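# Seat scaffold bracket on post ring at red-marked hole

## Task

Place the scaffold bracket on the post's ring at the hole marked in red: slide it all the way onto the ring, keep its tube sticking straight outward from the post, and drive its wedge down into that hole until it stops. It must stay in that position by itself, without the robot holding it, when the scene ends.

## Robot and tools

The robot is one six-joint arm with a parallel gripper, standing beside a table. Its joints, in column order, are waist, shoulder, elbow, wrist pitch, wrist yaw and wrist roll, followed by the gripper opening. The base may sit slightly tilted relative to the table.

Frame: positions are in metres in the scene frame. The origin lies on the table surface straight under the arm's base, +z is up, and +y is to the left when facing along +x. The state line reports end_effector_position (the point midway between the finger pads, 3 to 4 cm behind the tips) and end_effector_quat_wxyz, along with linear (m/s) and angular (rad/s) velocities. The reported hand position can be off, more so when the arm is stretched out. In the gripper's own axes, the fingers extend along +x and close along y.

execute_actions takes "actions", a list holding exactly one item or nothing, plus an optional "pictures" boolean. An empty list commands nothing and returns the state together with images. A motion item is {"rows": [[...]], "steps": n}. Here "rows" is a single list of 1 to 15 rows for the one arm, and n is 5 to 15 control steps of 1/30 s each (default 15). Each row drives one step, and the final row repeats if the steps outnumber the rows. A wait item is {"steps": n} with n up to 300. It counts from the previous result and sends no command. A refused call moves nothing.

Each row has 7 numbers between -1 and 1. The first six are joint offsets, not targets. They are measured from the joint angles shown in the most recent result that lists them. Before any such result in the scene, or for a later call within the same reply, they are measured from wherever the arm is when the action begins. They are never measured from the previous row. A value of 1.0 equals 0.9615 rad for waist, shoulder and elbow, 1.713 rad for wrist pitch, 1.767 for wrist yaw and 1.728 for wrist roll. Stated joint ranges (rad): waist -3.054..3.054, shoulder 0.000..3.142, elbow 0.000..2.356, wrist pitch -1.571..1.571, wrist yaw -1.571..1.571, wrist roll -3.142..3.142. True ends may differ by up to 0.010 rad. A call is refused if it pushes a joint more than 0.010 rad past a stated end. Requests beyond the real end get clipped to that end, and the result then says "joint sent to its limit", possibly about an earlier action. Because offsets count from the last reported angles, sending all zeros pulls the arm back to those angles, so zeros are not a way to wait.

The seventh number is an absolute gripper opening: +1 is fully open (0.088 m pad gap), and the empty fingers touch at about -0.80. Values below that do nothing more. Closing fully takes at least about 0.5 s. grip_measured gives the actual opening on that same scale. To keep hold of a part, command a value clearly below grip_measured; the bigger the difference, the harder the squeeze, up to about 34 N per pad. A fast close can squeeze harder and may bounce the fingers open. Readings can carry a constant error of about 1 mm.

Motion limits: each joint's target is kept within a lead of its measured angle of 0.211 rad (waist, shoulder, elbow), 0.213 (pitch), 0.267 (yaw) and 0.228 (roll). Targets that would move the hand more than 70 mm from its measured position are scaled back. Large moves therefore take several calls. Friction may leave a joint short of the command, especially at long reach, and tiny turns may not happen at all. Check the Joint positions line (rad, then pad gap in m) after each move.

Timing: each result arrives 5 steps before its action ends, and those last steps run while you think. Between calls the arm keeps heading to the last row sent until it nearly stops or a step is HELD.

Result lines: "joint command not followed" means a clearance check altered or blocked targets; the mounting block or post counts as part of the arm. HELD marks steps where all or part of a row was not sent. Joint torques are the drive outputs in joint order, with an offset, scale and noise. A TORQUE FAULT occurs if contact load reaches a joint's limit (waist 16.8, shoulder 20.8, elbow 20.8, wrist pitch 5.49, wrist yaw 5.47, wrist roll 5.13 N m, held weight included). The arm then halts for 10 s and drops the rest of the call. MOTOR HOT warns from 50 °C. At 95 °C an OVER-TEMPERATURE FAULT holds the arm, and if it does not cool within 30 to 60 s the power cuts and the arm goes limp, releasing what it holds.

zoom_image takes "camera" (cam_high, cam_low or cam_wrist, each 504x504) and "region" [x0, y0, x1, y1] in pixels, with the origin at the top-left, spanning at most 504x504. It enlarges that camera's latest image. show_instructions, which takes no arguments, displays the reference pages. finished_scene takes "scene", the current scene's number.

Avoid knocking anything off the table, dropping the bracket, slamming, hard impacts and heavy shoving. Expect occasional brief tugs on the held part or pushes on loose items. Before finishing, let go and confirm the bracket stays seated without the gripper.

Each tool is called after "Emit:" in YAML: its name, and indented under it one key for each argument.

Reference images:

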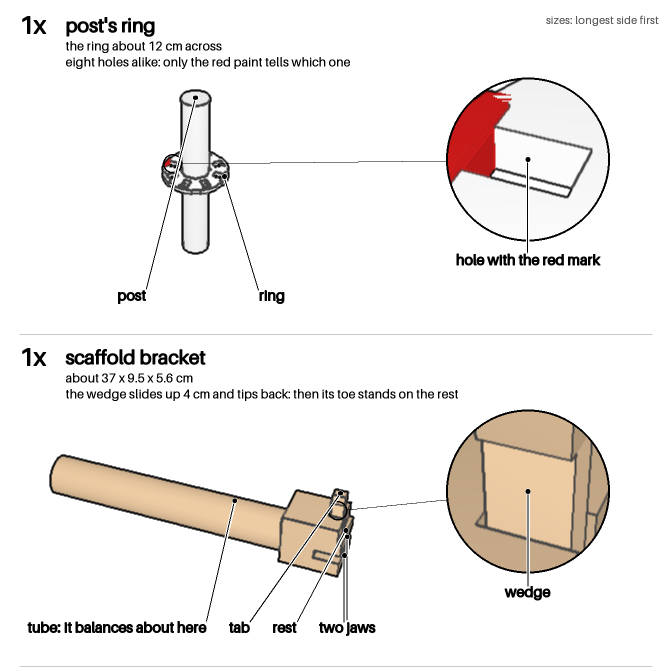

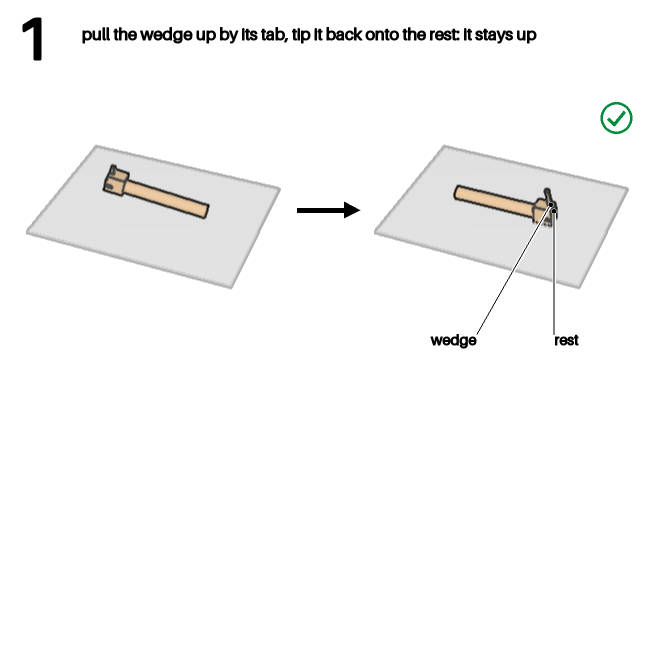

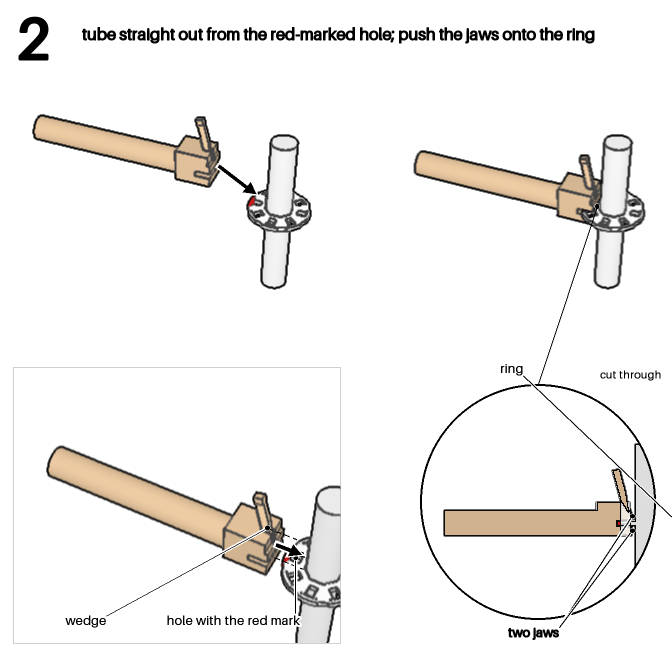

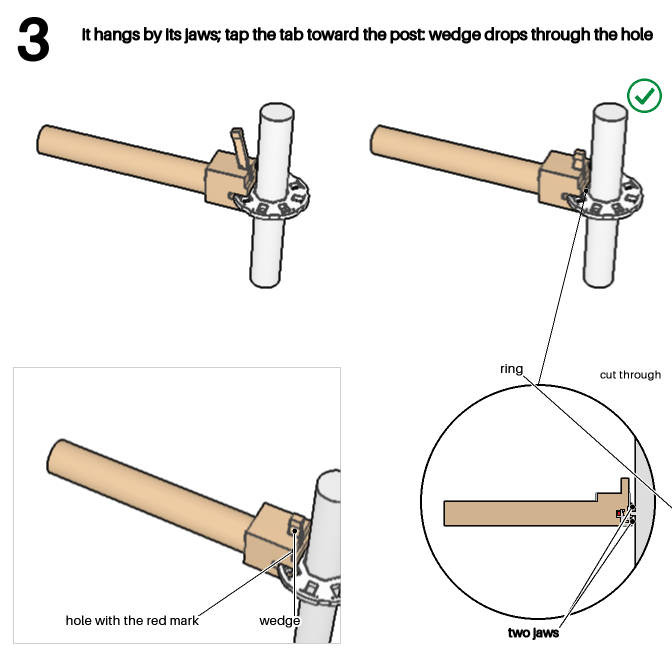

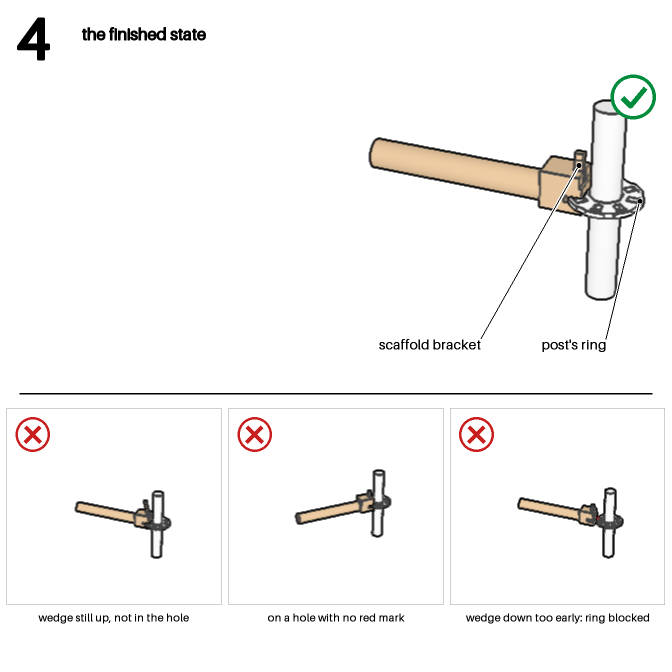

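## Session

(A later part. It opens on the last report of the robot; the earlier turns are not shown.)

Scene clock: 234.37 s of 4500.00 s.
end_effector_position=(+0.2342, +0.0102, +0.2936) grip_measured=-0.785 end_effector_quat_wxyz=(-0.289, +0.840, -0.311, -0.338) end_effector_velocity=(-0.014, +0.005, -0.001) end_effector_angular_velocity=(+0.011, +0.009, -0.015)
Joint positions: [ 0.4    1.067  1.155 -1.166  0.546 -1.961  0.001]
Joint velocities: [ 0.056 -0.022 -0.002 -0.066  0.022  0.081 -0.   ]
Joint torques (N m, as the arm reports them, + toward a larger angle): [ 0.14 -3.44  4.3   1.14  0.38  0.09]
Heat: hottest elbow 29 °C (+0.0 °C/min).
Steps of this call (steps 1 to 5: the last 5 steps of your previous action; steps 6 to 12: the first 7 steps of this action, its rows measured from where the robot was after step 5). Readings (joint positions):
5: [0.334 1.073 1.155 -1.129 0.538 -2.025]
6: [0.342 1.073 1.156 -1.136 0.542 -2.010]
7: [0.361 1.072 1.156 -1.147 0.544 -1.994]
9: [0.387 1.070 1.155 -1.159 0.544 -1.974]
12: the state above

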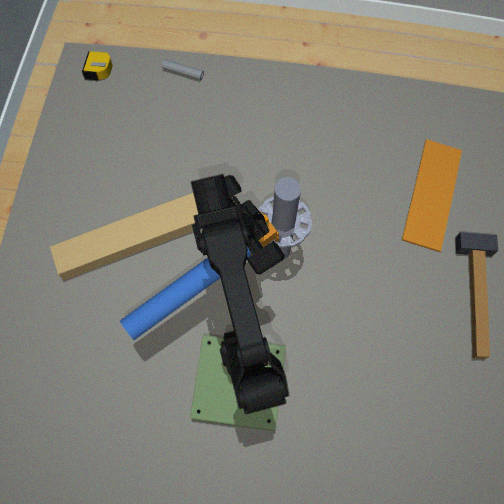

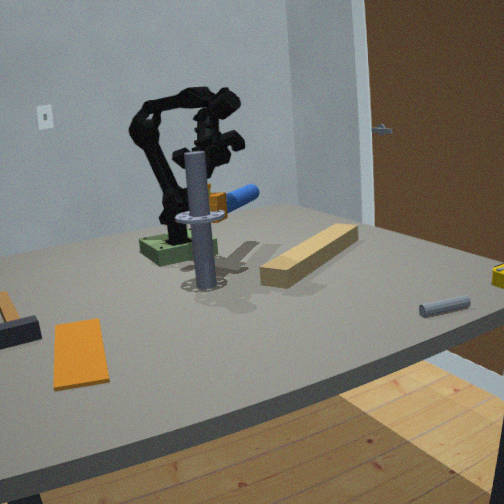

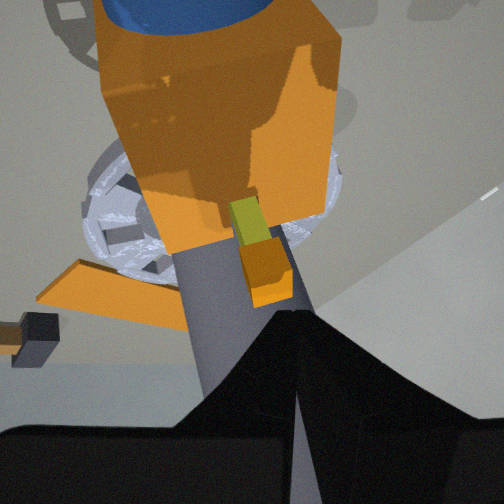

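Emit:
execute_actions:
  actions:
    - {"rows": [[0.104,-0.037,-0.0125,-0.034,0.01,0.058,-0.9]], "steps": 14}
  pictures: true

Scene clock: 235.97 s of 4500.00 s.
end_effector_position=(+0.2203, +0.0242, +0.2948) grip_measured=-0.785 end_effector_quat_wxyz=(-0.302, +0.840, -0.296, -0.340) end_effector_velocity=(-0.005, +0.006, -0.003) end_effector_angular_velocity=(+0.017, +0.012, +0.008)
Joint positions: [ 0.493  1.036  1.152 -1.218  0.559 -1.868  0.001]
Joint velocities: [ 0.032 -0.002 -0.002 -0.022 -0.007  0.037 -0.   ]
Joint torques (N m, as the arm reports them, + toward a larger angle): [ 0.19 -3.08  4.21  1.02  0.43  0.06]
Heat: hottest elbow 29 °C (+0.0 °C/min).
Steps of this call (steps 1 to 5: the last 5 steps of your previous action; steps 6 to 15: the robot went on to your last target; steps 16 to 39: nothing new was sent; steps 40 to 48: the first 9 steps of this action). Readings (joint positions):
40: [0.417 1.062 1.155 -1.177 0.555 -1.932]
41: [0.441 1.057 1.154 -1.192 0.557 -1.912]
43: [0.474 1.045 1.152 -1.208 0.558 -1.888]
47: [0.492 1.036 1.152 -1.218 0.559 -1.870]
48: the state above

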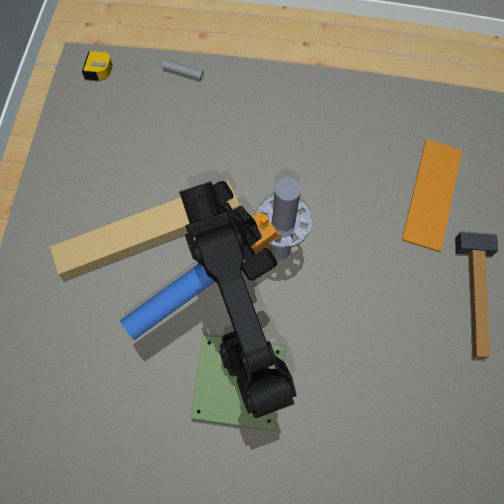

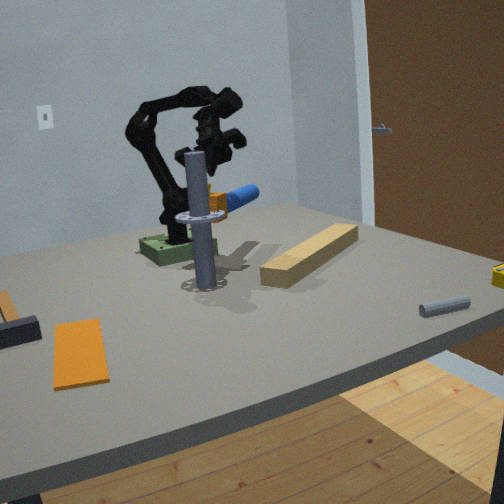

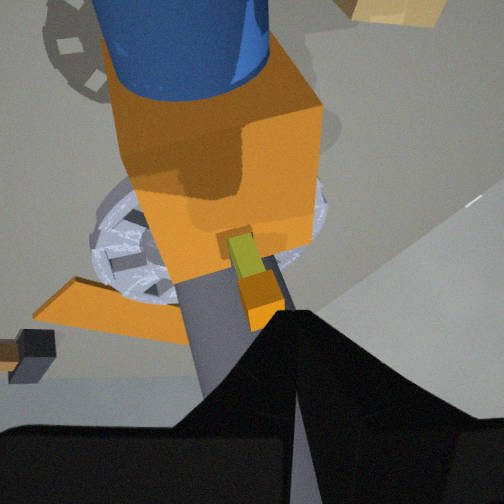

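Emit:
zoom_image:
  camera: "cam_low"
  region: [140, 110, 290, 260]

Emit:
zoom_image:
  camera: "cam_high"
  region: [180, 150, 340, 310]

Region (140, 110, 290, 260) of cam_low's 504x504 image, scaled by 3.360, with more detail than that image has.

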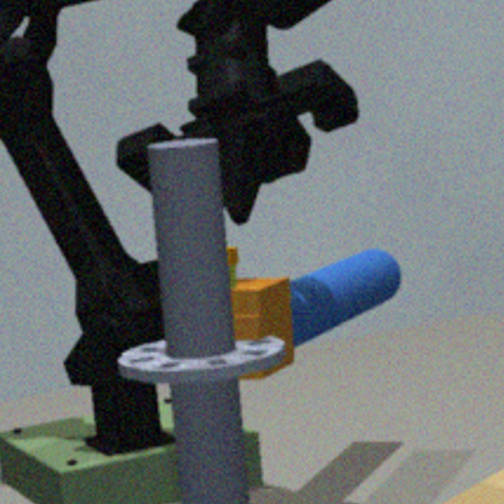

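Region (180, 150, 340, 310) of cam_high's 504x504 image, scaled by 3.150, with more detail than that image has.

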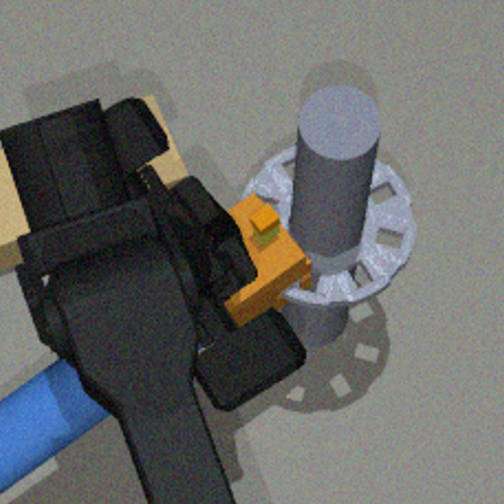

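Emit:
execute_actions:
  actions:
    - {"rows": [[-0.029,-0.024,-0.09,0.046,-0.003,-0.016,-0.9]], "steps": 14}
  pictures: true

Emit:
zoom_image:
  camera: "cam_low"
  region: [140, 110, 290, 260]

Scene clock: 246.90 s of 4500.00 s.
end_effector_position=(+0.2239, +0.0205, +0.2799) grip_measured=-0.785 end_effector_quat_wxyz=(-0.301, +0.841, -0.299, -0.336) end_effector_velocity=(+0.005, -0.001, +0.003) end_effector_angular_velocity=(+0.009, -0.037, +0.014)
Joint positions: [ 0.47   1.019  1.077 -1.146  0.558 -1.891  0.001]
Joint velocities: [-0.017 -0.017 -0.012  0.051 -0.007 -0.037 -0.   ]
Joint torques (N m, as the arm reports them, + toward a larger angle): [-0.29 -3.19  4.2   1.48  0.08 -0.09]
Heat: hottest elbow 29 °C (+0.0 °C/min).
Steps of this call (steps 1 to 5: the last 5 steps of your previous action; steps 6 to 15: the robot went on to your last target; steps 16 to 90: nothing new was sent; then 7.63 s passed at rest; steps 91 to 99: the first 9 steps of this action). Readings (joint positions):
91: [0.494 1.032 1.142 -1.205 0.560 -1.868]
92: [0.487 1.025 1.125 -1.184 0.560 -1.874]
94: [0.477 1.020 1.098 -1.168 0.560 -1.883]
98: [0.471 1.020 1.078 -1.149 0.558 -1.891]
99: the state above

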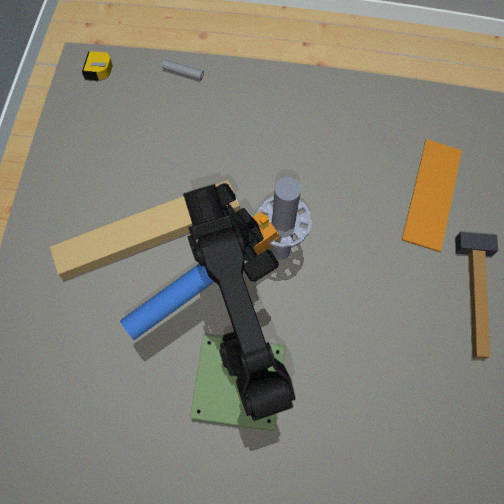

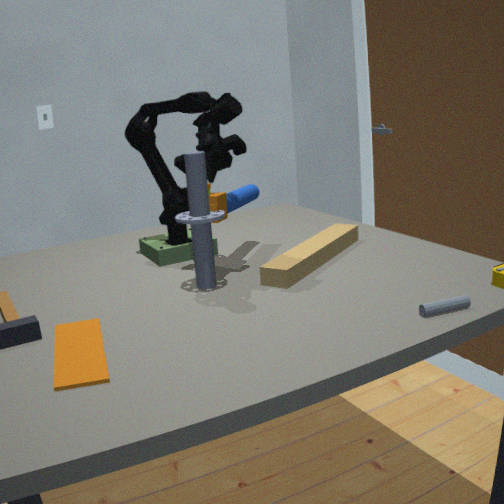

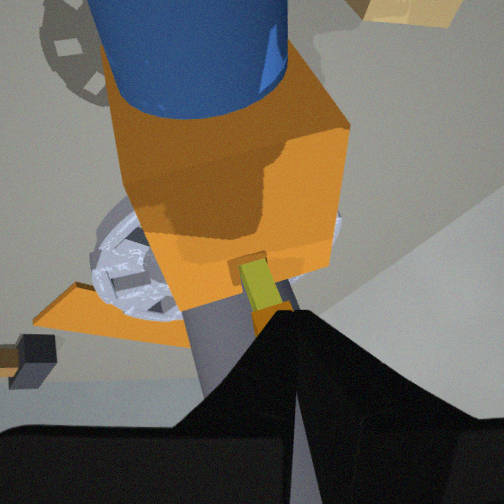

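Region (140, 110, 290, 260) of cam_low's 504x504 image, scaled by 3.360, with more detail than that image has.

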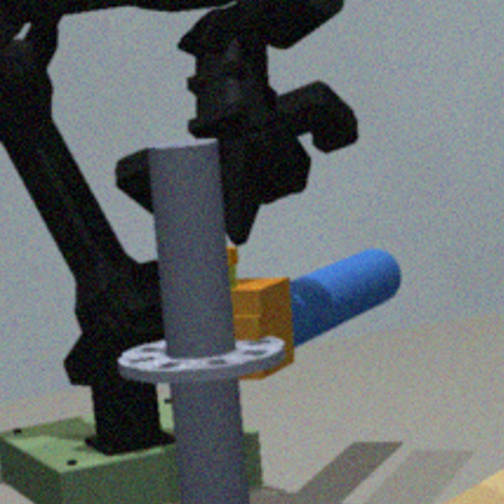

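Emit:
execute_actions:
  actions:
    - {"rows": [[-0.015,-0.024,0,0,0,-0.008,-0.9]], "steps": 10}
  pictures: true

Scene clock: 247.27 s of 4500.00 s.
end_effector_position=(+0.2227, +0.0178, +0.2830) grip_measured=-0.785 end_effector_quat_wxyz=(-0.305, +0.842, -0.297, -0.331) end_effector_velocity=(-0.012, -0.008, +0.007) end_effector_angular_velocity=(+0.013, -0.018, +0.016)
Joint positions: [ 0.46   1.002  1.076 -1.143  0.558 -1.901  0.001]
Joint velocities: [-0.022 -0.071 -0.007 -0.022 -0.022 -0.037 -0.   ]
Joint torques (N m, as the arm reports them, + toward a larger angle): [-0.33 -2.63  5.16  1.13  0.24 -0.09]
Heat: hottest elbow 29 °C (+0.0 °C/min).
Steps of this call (steps 1 to 5: the last 5 steps of your previous action; step 6: the robot went on to your last target; steps 7 to 11: the first 5 steps of this action). Readings (joint positions):
7: [0.467 1.015 1.076 -1.143 0.558 -1.895]
8: [0.465 1.013 1.076 -1.143 0.558 -1.897]
10: [0.461 1.005 1.076 -1.143 0.558 -1.900]
11: the state above

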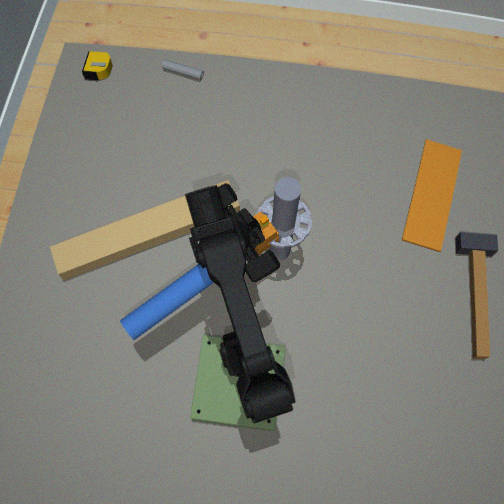

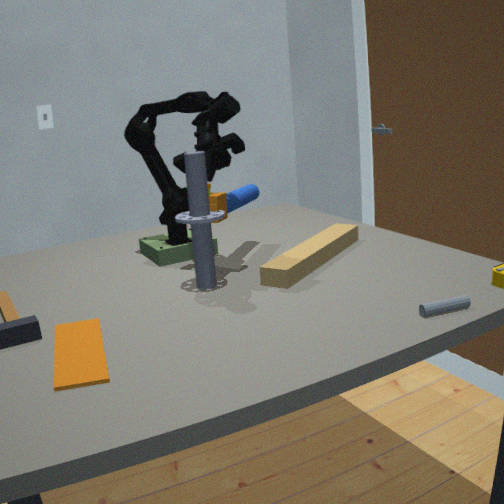

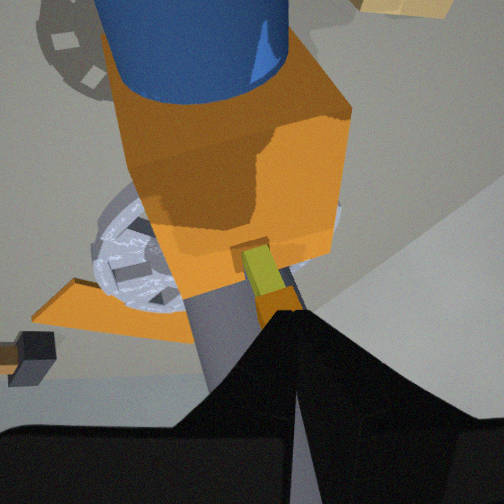

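Emit:
execute_actions:
  actions:
    - {"rows": [[0,-0.034,-0.06,0.008,0,0,-0.9]], "steps": 12}
  pictures: true

Scene clock: 247.77 s of 4500.00 s.
end_effector_position=(+0.2175, +0.0150, +0.2740) grip_measured=-0.785 end_effector_quat_wxyz=(-0.301, +0.842, -0.299, -0.333) end_effector_velocity=(-0.001, -0.000, -0.015) end_effector_angular_velocity=(-0.004, +0.016, +0.007)
Joint positions: [ 0.459  0.977  1.032 -1.133  0.558 -1.903  0.001]
Joint velocities: [-0.002 -0.012 -0.061  0.037 -0.007 -0.007 -0.   ]
Joint torques (N m, as the arm reports them, + toward a larger angle): [ 0.12 -2.98  4.41  1.54  0.27  0.04]
Heat: hottest elbow 29 °C (+0.0 °C/min).
Steps of this call (steps 1 to 5: the last 5 steps of your previous action; steps 6 to 8: the robot went on to your last target; steps 9 to 15: the first 7 steps of this action). Readings (joint positions):
9: [0.459 0.997 1.071 -1.140 0.558 -1.902]
10: [0.459 0.990 1.061 -1.136 0.558 -1.902]
12: [0.459 0.980 1.043 -1.136 0.558 -1.903]
15: the state above

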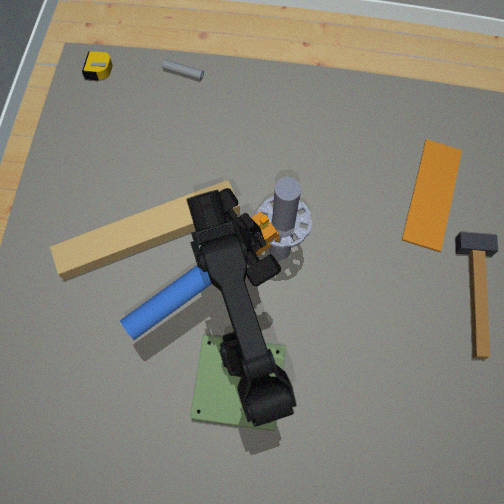

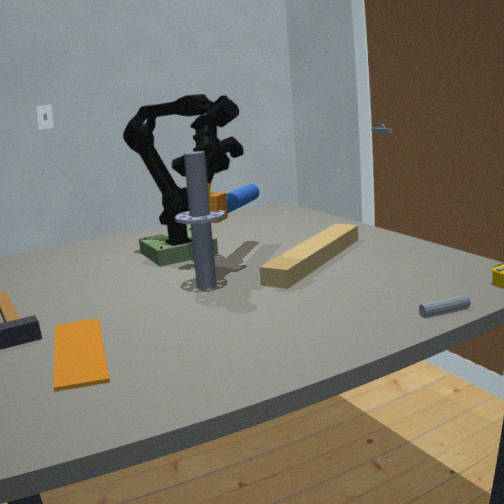

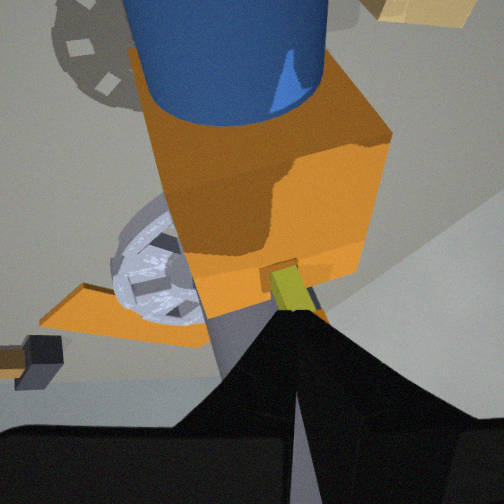

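Emit:
execute_actions:
  actions:
    - {"rows": [[0,-0.018,-0.09,0.046,0,0,-0.9]], "steps": 15}
  pictures: true

Emit:
zoom_image:
  camera: "cam_low"
  region: [140, 110, 290, 260]

Scene clock: 248.27 s of 4500.00 s.
end_effector_position=(+0.2208, +0.0165, +0.2581) grip_measured=-0.785 end_effector_quat_wxyz=(-0.305, +0.843, -0.297, -0.330) end_effector_velocity=(+0.003, +0.002, +0.001) end_effector_angular_velocity=(+0.011, -0.015, +0.007)
Joint positions: [ 0.459  0.964  0.958 -1.059  0.558 -1.903  0.001]
Joint velocities: [-0.002 -0.002 -0.002  0.022 -0.007 -0.007 -0.   ]
Joint torques (N m, as the arm reports them, + toward a larger angle): [-0.03 -2.83  4.2   1.51  0.25 -0.01]
Heat: hottest elbow 29 °C (+0.0 °C/min).
Steps of this call (steps 1 to 5: the last 5 steps of your previous action; steps 6 to 15: the first 10 steps of this action). Readings (joint positions):
6: [0.459 0.972 1.019 -1.114 0.558 -1.902]
7: [0.459 0.967 1.004 -1.093 0.558 -1.902]
9: [0.459 0.964 0.978 -1.080 0.558 -1.902]
13: [0.459 0.964 0.958 -1.063 0.558 -1.902]
15: the state above

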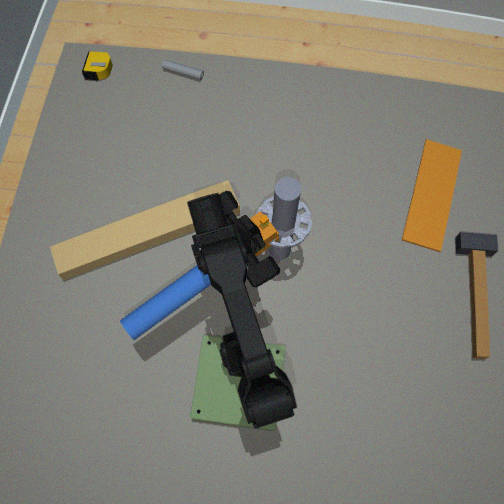

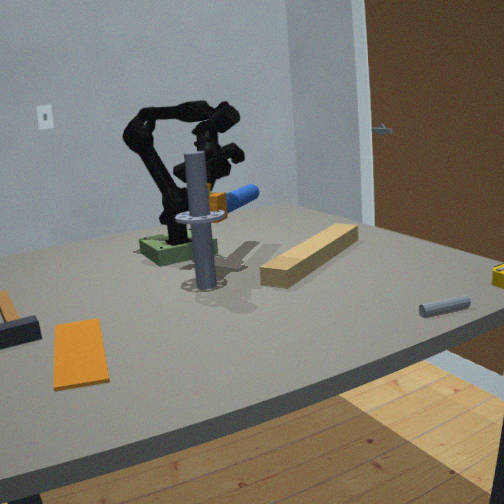

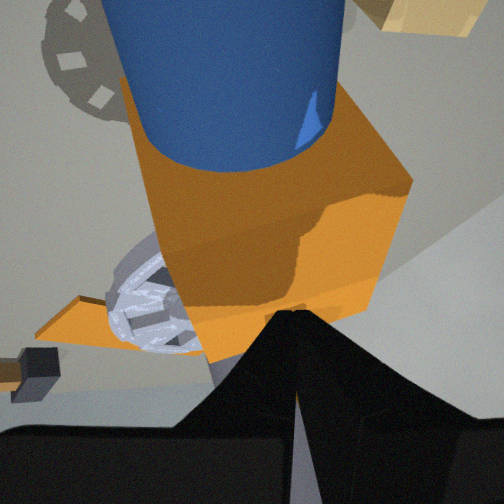

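Region (140, 110, 290, 260) of cam_low's 504x504 image, scaled by 3.360, with more detail than that image has.

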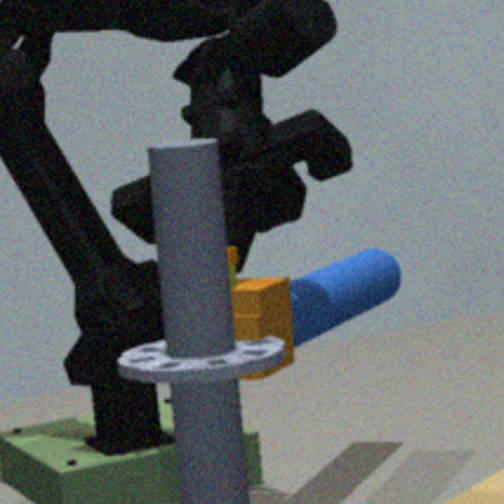

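Emit:
execute_actions:
  actions:
    - {"rows": [[0,0.044,0.156,-0.063,0,0,-0.9]], "steps": 12}

Emit:
execute_actions:
  actions:
    - {"rows": [[-0.073,0.012,0.008,0.023,-0.007,-0.04,-0.9]], "steps": 14}
  pictures: true

Emit:
zoom_image:
  camera: "cam_low"
  region: [140, 110, 290, 260]

Scene clock: 248.87 s of 4500.00 s.
end_effector_position=(+0.2216, +0.0170, +0.2887) grip_measured=-0.785 end_effector_quat_wxyz=(-0.309, +0.844, -0.294, -0.326) end_effector_velocity=(-0.005, -0.002, +0.036) end_effector_angular_velocity=(+0.013, -0.019, +0.007)
Joint positions: [ 0.459  0.995  1.092 -1.151  0.557 -1.903  0.001]
Joint velocities: [-0.002  0.007  0.144 -0.11  -0.007 -0.007 -0.   ]
Joint torques (N m, as the arm reports them, + toward a larger angle): [-0.04 -1.16  5.24  1.03  0.27 -0.01]
Heat: hottest elbow 29 °C (+0.0 °C/min).
Steps of this call (steps 1 to 5: the last 5 steps of your previous action; steps 6 to 11: the robot went on to your last target; steps 12 to 18: the first 7 steps of this action). Readings (joint positions):
12: [0.459 0.970 0.974 -1.082 0.557 -1.903]
13: [0.459 0.982 1.003 -1.112 0.557 -1.903]
15: [0.459 0.994 1.055 -1.127 0.557 -1.903]
18: the state above

Scene clock: 249.33 s of 4500.00 s.
end_effector_position=(+0.2280, +0.0058, +0.2903) grip_measured=-0.785 end_effector_quat_wxyz=(-0.300, +0.844, -0.305, -0.323) end_effector_velocity=(+0.001, -0.004, -0.001) end_effector_angular_velocity=(-0.011, +0.017, +0.017)
Joint positions: [ 0.394  1.007  1.098 -1.127  0.549 -1.966  0.001]
Joint velocities: [-0.032 -0.002 -0.002  0.007 -0.022 -0.051  0.   ]
Joint torques (N m, as the arm reports them, + toward a larger angle): [-0.27 -1.87  5.77  1.59  0.07 -0.05]
Heat: hottest elbow 29 °C (+0.0 °C/min).
Steps of this call (steps 1 to 5: the last 5 steps of your previous action; steps 6 to 14: the first 9 steps of this action, its rows measured from where the robot was after step 5). Readings (joint positions):
5: [0.459 1.001 1.097 -1.162 0.557 -1.903]
6: [0.450 1.002 1.097 -1.159 0.554 -1.916]
7: [0.433 1.003 1.097 -1.150 0.553 -1.932]
9: [0.409 1.005 1.098 -1.136 0.552 -1.950]
13: [0.395 1.007 1.098 -1.128 0.550 -1.964]
14: the state above

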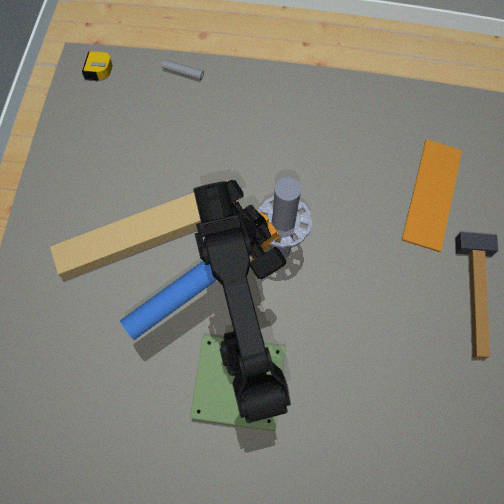

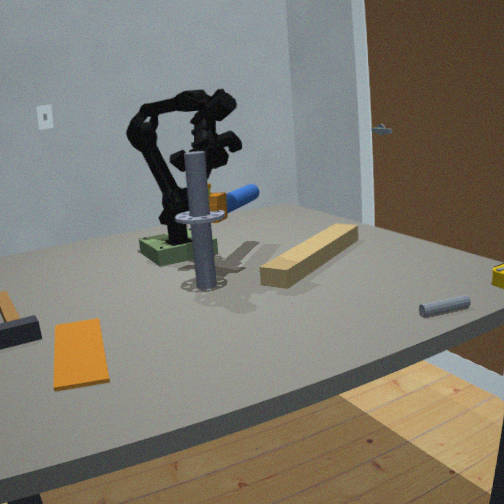

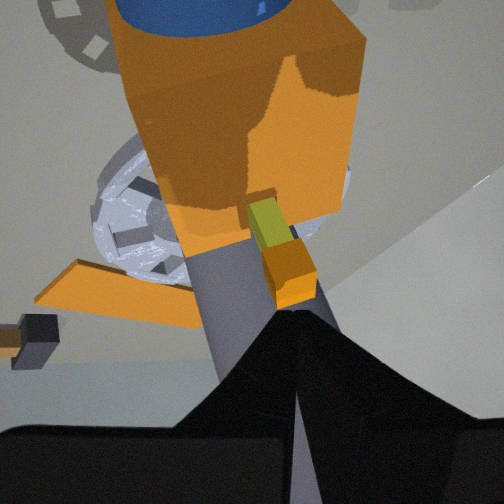

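Region (140, 110, 290, 260) of cam_low's 504x504 image, scaled by 3.360, with more detail than that image has.

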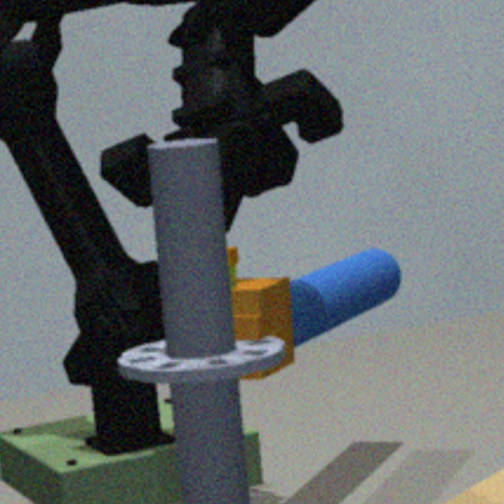

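Emit:
execute_actions:
  actions:
    - {"rows": [[0.036,-0.005,-0.004,-0.011,0.003,0.02,-0.9]], "steps": 10}

Emit:
execute_actions:
  actions:
    - {"rows": [[0,-0.022,-0.08,0.032,0,0,-0.9]], "steps": 14}
  pictures: true

Emit:
zoom_image:
  camera: "cam_low"
  region: [140, 110, 290, 260]

Scene clock: 249.80 s of 4500.00 s.
end_effector_position=(+0.2259, +0.0109, +0.2891) grip_measured=-0.785 end_effector_quat_wxyz=(-0.302, +0.843, -0.301, -0.327) end_effector_velocity=(-0.006, +0.014, -0.003) end_effector_angular_velocity=(+0.025, -0.003, +0.024)
Joint positions: [ 0.419  1.007  1.098 -1.139  0.549 -1.942  0.001]
Joint velocities: [ 0.076 -0.007 -0.007 -0.022  0.007  0.066  0.   ]
Joint torques (N m, as the arm reports them, + toward a larger angle): [ 0.15 -2.97  4.87  1.14  0.42  0.07]
Heat: hottest elbow 29 °C (+0.0 °C/min).
Steps of this call (steps 1 to 5: the last 5 steps of your previous action; steps 6 to 9: the robot went on to your last target; steps 10 to 14: the first 5 steps of this action). Readings (joint positions):
10: [0.395 1.007 1.098 -1.126 0.549 -1.963]
11: [0.404 1.007 1.098 -1.129 0.549 -1.955]
13: [0.416 1.007 1.098 -1.137 0.549 -1.945]
14: the state above

Scene clock: 250.27 s of 4500.00 s.
end_effector_position=(+0.2258, +0.0117, +0.2748) grip_measured=-0.785 end_effector_quat_wxyz=(-0.303, +0.843, -0.301, -0.327) end_effector_velocity=(+0.001, +0.001, -0.000) end_effector_angular_velocity=(+0.001, -0.011, +0.017)
Joint positions: [ 0.425  0.991  1.032 -1.093  0.552 -1.935  0.001]
Joint velocities: [-0.002 -0.012 -0.012  0.022 -0.007 -0.022 -0.   ]
Joint torques (N m, as the arm reports them, + toward a larger angle): [-0.06 -3.04  4.28  1.55  0.22  0.  ]
Heat: hottest elbow 29 °C (+0.0 °C/min).
Steps of this call (steps 1 to 5: the last 5 steps of your previous action; steps 6 to 14: the first 9 steps of this action, its rows measured from where the robot was after step 5). Readings (joint positions):
5: [0.425 1.007 1.098 -1.142 0.551 -1.935]
6: [0.425 1.003 1.089 -1.132 0.551 -1.934]
7: [0.425 0.997 1.075 -1.118 0.552 -1.934]
9: [0.425 0.992 1.051 -1.108 0.552 -1.934]
13: [0.425 0.991 1.033 -1.095 0.552 -1.935]
14: the state above

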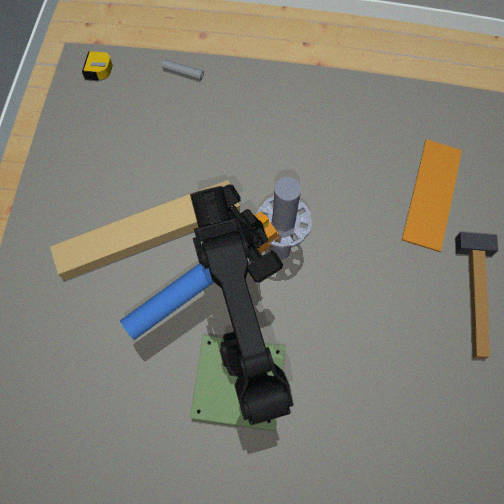

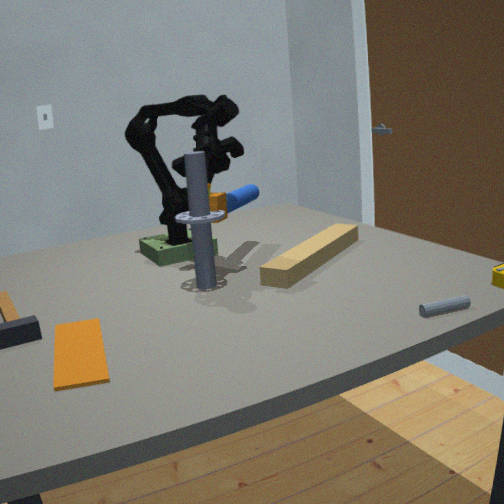

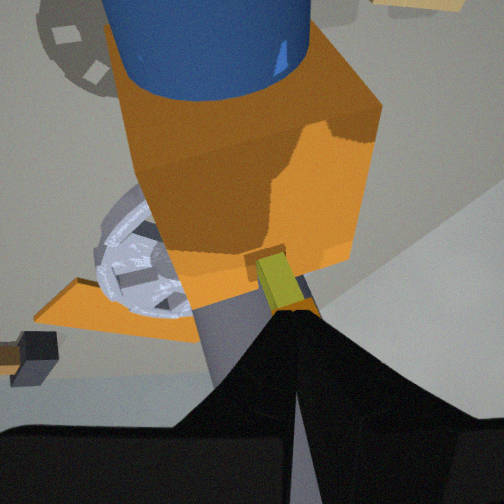

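Region (140, 110, 290, 260) of cam_low's 504x504 image, scaled by 3.360, with more detail than that image has.

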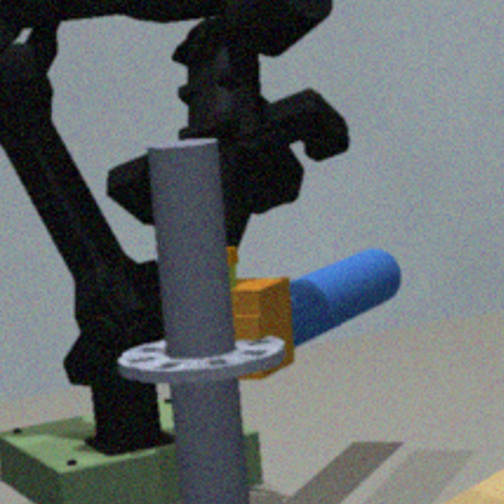

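Tip seems right at the tab top. Press down further.

Emit:
execute_actions:
  actions:
    - {"rows": [[0,-0.03,-0.105,0.042,0,0,-0.9]], "steps": 15}
  pictures: true

Emit:
zoom_image:
  camera: "cam_low"
  region: [140, 110, 290, 260]

Scene clock: 250.77 s of 4500.00 s.
end_effector_position=(+0.2254, +0.0116, +0.2554) grip_measured=-0.785 end_effector_quat_wxyz=(-0.303, +0.843, -0.301, -0.326) end_effector_velocity=(+0.003, +0.002, +0.005) end_effector_angular_velocity=(+0.013, -0.038, +0.017)
Joint positions: [ 0.425  0.968  0.944 -1.025  0.552 -1.935  0.001]
Joint velocities: [-0.002 -0.022 -0.007  0.037 -0.007 -0.022  0.   ]
Joint torques (N m, as the arm reports them, + toward a larger angle): [-0.1  -2.87  4.29  1.52  0.25  0.  ]
Heat: hottest elbow 29 °C (+0.0 °C/min).
Steps of this call (steps 1 to 5: the last 5 steps of your previous action; steps 6 to 15: the first 10 steps of this action). Readings (joint positions):
6: [0.425 0.985 1.019 -1.072 0.552 -1.934]
7: [0.425 0.977 1.000 -1.053 0.552 -1.934]
9: [0.425 0.970 0.968 -1.046 0.552 -1.935]
13: [0.425 0.969 0.944 -1.029 0.552 -1.935]
15: the state above

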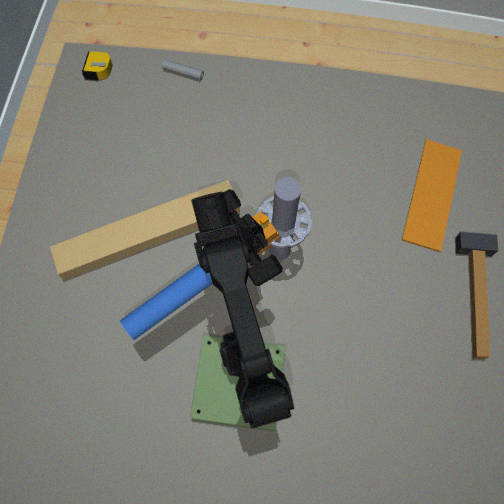

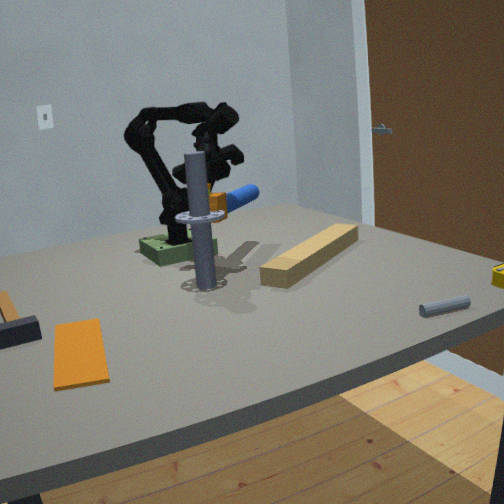

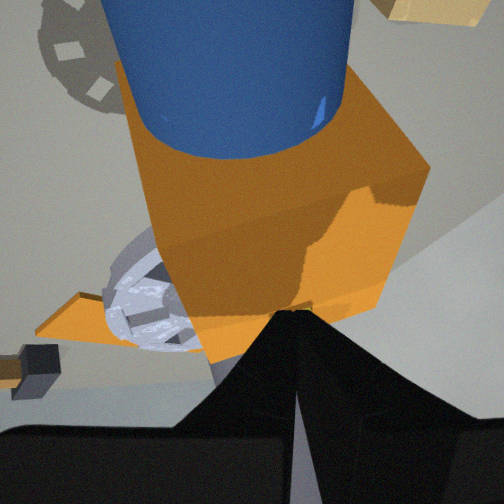

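Region (140, 110, 290, 260) of cam_low's 504x504 image, scaled by 3.360, with more detail than that image has.

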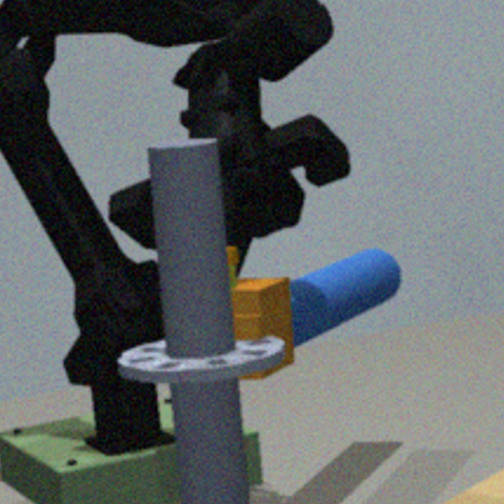

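Emit:
execute_actions:
  actions:
    - {"rows": [[0,0.046,0.165,-0.066,0,0,-0.9]], "steps": 12}

Emit:
execute_actions:
  actions:
    - {"rows": [[-0.052,0.008,0.006,0.017,-0.005,-0.029,-0.9]], "steps": 12}

Emit:
execute_actions:
  actions:
    - {"rows": [[0,-0.035,-0.125,0.05,0,0,-0.9]], "steps": 15}
  pictures: true

Emit:
zoom_image:
  camera: "cam_low"
  region: [140, 110, 290, 260]

Scene clock: 251.67 s of 4500.00 s.
end_effector_position=(+0.2268, +0.0123, +0.2882) grip_measured=-0.785 end_effector_quat_wxyz=(-0.308, +0.844, -0.298, -0.322) end_effector_velocity=(-0.007, +0.000, +0.038) end_effector_angular_velocity=(+0.023, -0.015, +0.019)
Joint positions: [ 0.425  1.     1.086 -1.122  0.551 -1.935  0.001]
Joint velocities: [ 0.002  0.002  0.154 -0.125 -0.022 -0.007 -0.   ]
Joint torques (N m, as the arm reports them, + toward a larger angle): [-0.07 -1.13  5.27  1.05  0.28  0.02]
Heat: hottest elbow 29 °C (+0.0 °C/min).
Steps of this call (steps 1 to 5: the last 5 steps of your previous action; steps 6 to 15: the robot went on to your last target; steps 16 to 20: nothing new was sent; steps 21 to 27: the first 7 steps of this action). Readings (joint positions):
21: [0.425 0.973 0.961 -1.050 0.551 -1.935]
22: [0.425 0.986 0.991 -1.082 0.551 -1.935]
24: [0.425 0.999 1.047 -1.096 0.551 -1.935]
27: the state above

Scene clock: 252.07 s of 4500.00 s.
end_effector_position=(+0.2304, +0.0042, +0.2895) grip_measured=-0.785 end_effector_quat_wxyz=(-0.300, +0.845, -0.306, -0.320) end_effector_velocity=(+0.003, -0.007, +0.000) end_effector_angular_velocity=(-0.014, +0.008, +0.013)
Joint positions: [ 0.382  1.008  1.092 -1.11   0.547 -1.977  0.001]
Joint velocities: [-0.046 -0.002 -0.002  0.022 -0.022 -0.066  0.   ]
Joint torques (N m, as the arm reports them, + toward a larger angle): [-0.21 -1.95  5.63  1.58  0.07 -0.08]
Heat: hottest elbow 29 °C (+0.0 °C/min).
Steps of this call (steps 1 to 5: the last 5 steps of your previous action; steps 6 to 12: the first 7 steps of this action, its rows measured from where the robot was after step 5). Readings (joint positions):
5: [0.425 1.006 1.091 -1.133 0.551 -1.935]
6: [0.419 1.007 1.092 -1.132 0.549 -1.944]
7: [0.407 1.007 1.092 -1.125 0.549 -1.955]
9: [0.390 1.008 1.092 -1.115 0.549 -1.968]
12: the state above

Scene clock: 252.57 s of 4500.00 s.
end_effector_position=(+0.2319, +0.0033, +0.2789) grip_measured=-0.785 end_effector_quat_wxyz=(-0.311, +0.850, -0.299, -0.302) end_effector_velocity=(-0.000, +0.001, -0.003) end_effector_angular_velocity=(+0.024, -0.021, +0.010)
Joint positions: [ 0.38   0.965  1.007 -1.021  0.555 -1.983  0.001]
Joint velocities: [-0.007 -0.027 -0.032  0.037 -0.022 -0.007  0.   ]
Joint torques (N m, as the arm reports them, + toward a larger angle): [-0.19 -0.89  2.29  1.27 -0.15  0.03]
Heat: hottest elbow 29 °C (+0.0 °C/min).
Steps of this call (steps 1 to 5: the last 5 steps of your previous action; steps 6 to 15: the first 10 steps of this action, its rows measured from where the robot was after step 5). Readings (joint positions):
5: [0.379 1.008 1.092 -1.107 0.546 -1.982]
6: [0.379 1.003 1.077 -1.085 0.546 -1.982]
7: [0.379 0.994 1.055 -1.061 0.546 -1.982]
9: [0.380 0.982 1.025 -1.041 0.555 -1.982]
13: [0.380 0.967 1.010 -1.024 0.555 -1.983]
15: the state above

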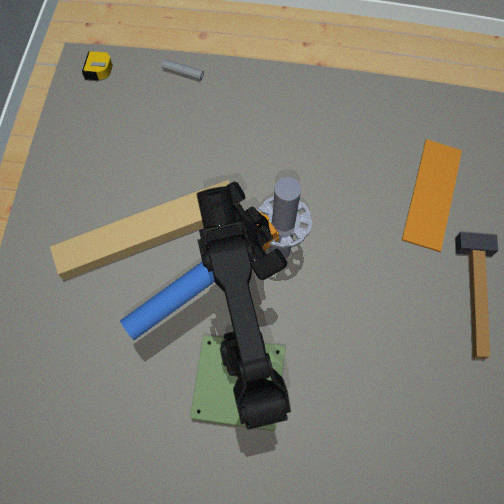

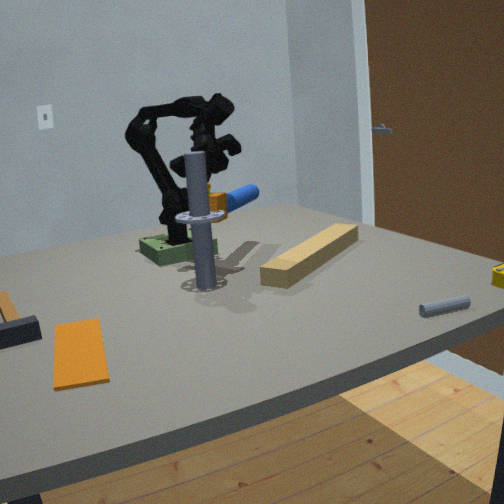

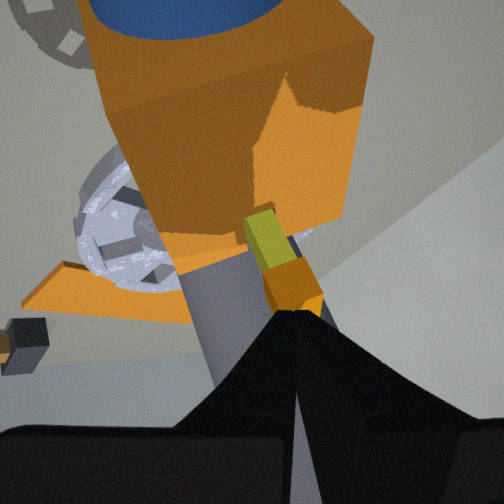

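Region (140, 110, 290, 260) of cam_low's 504x504 image, scaled by 3.360, with more detail than that image has.

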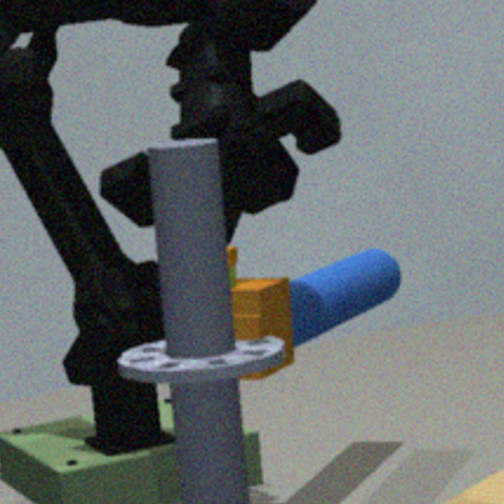

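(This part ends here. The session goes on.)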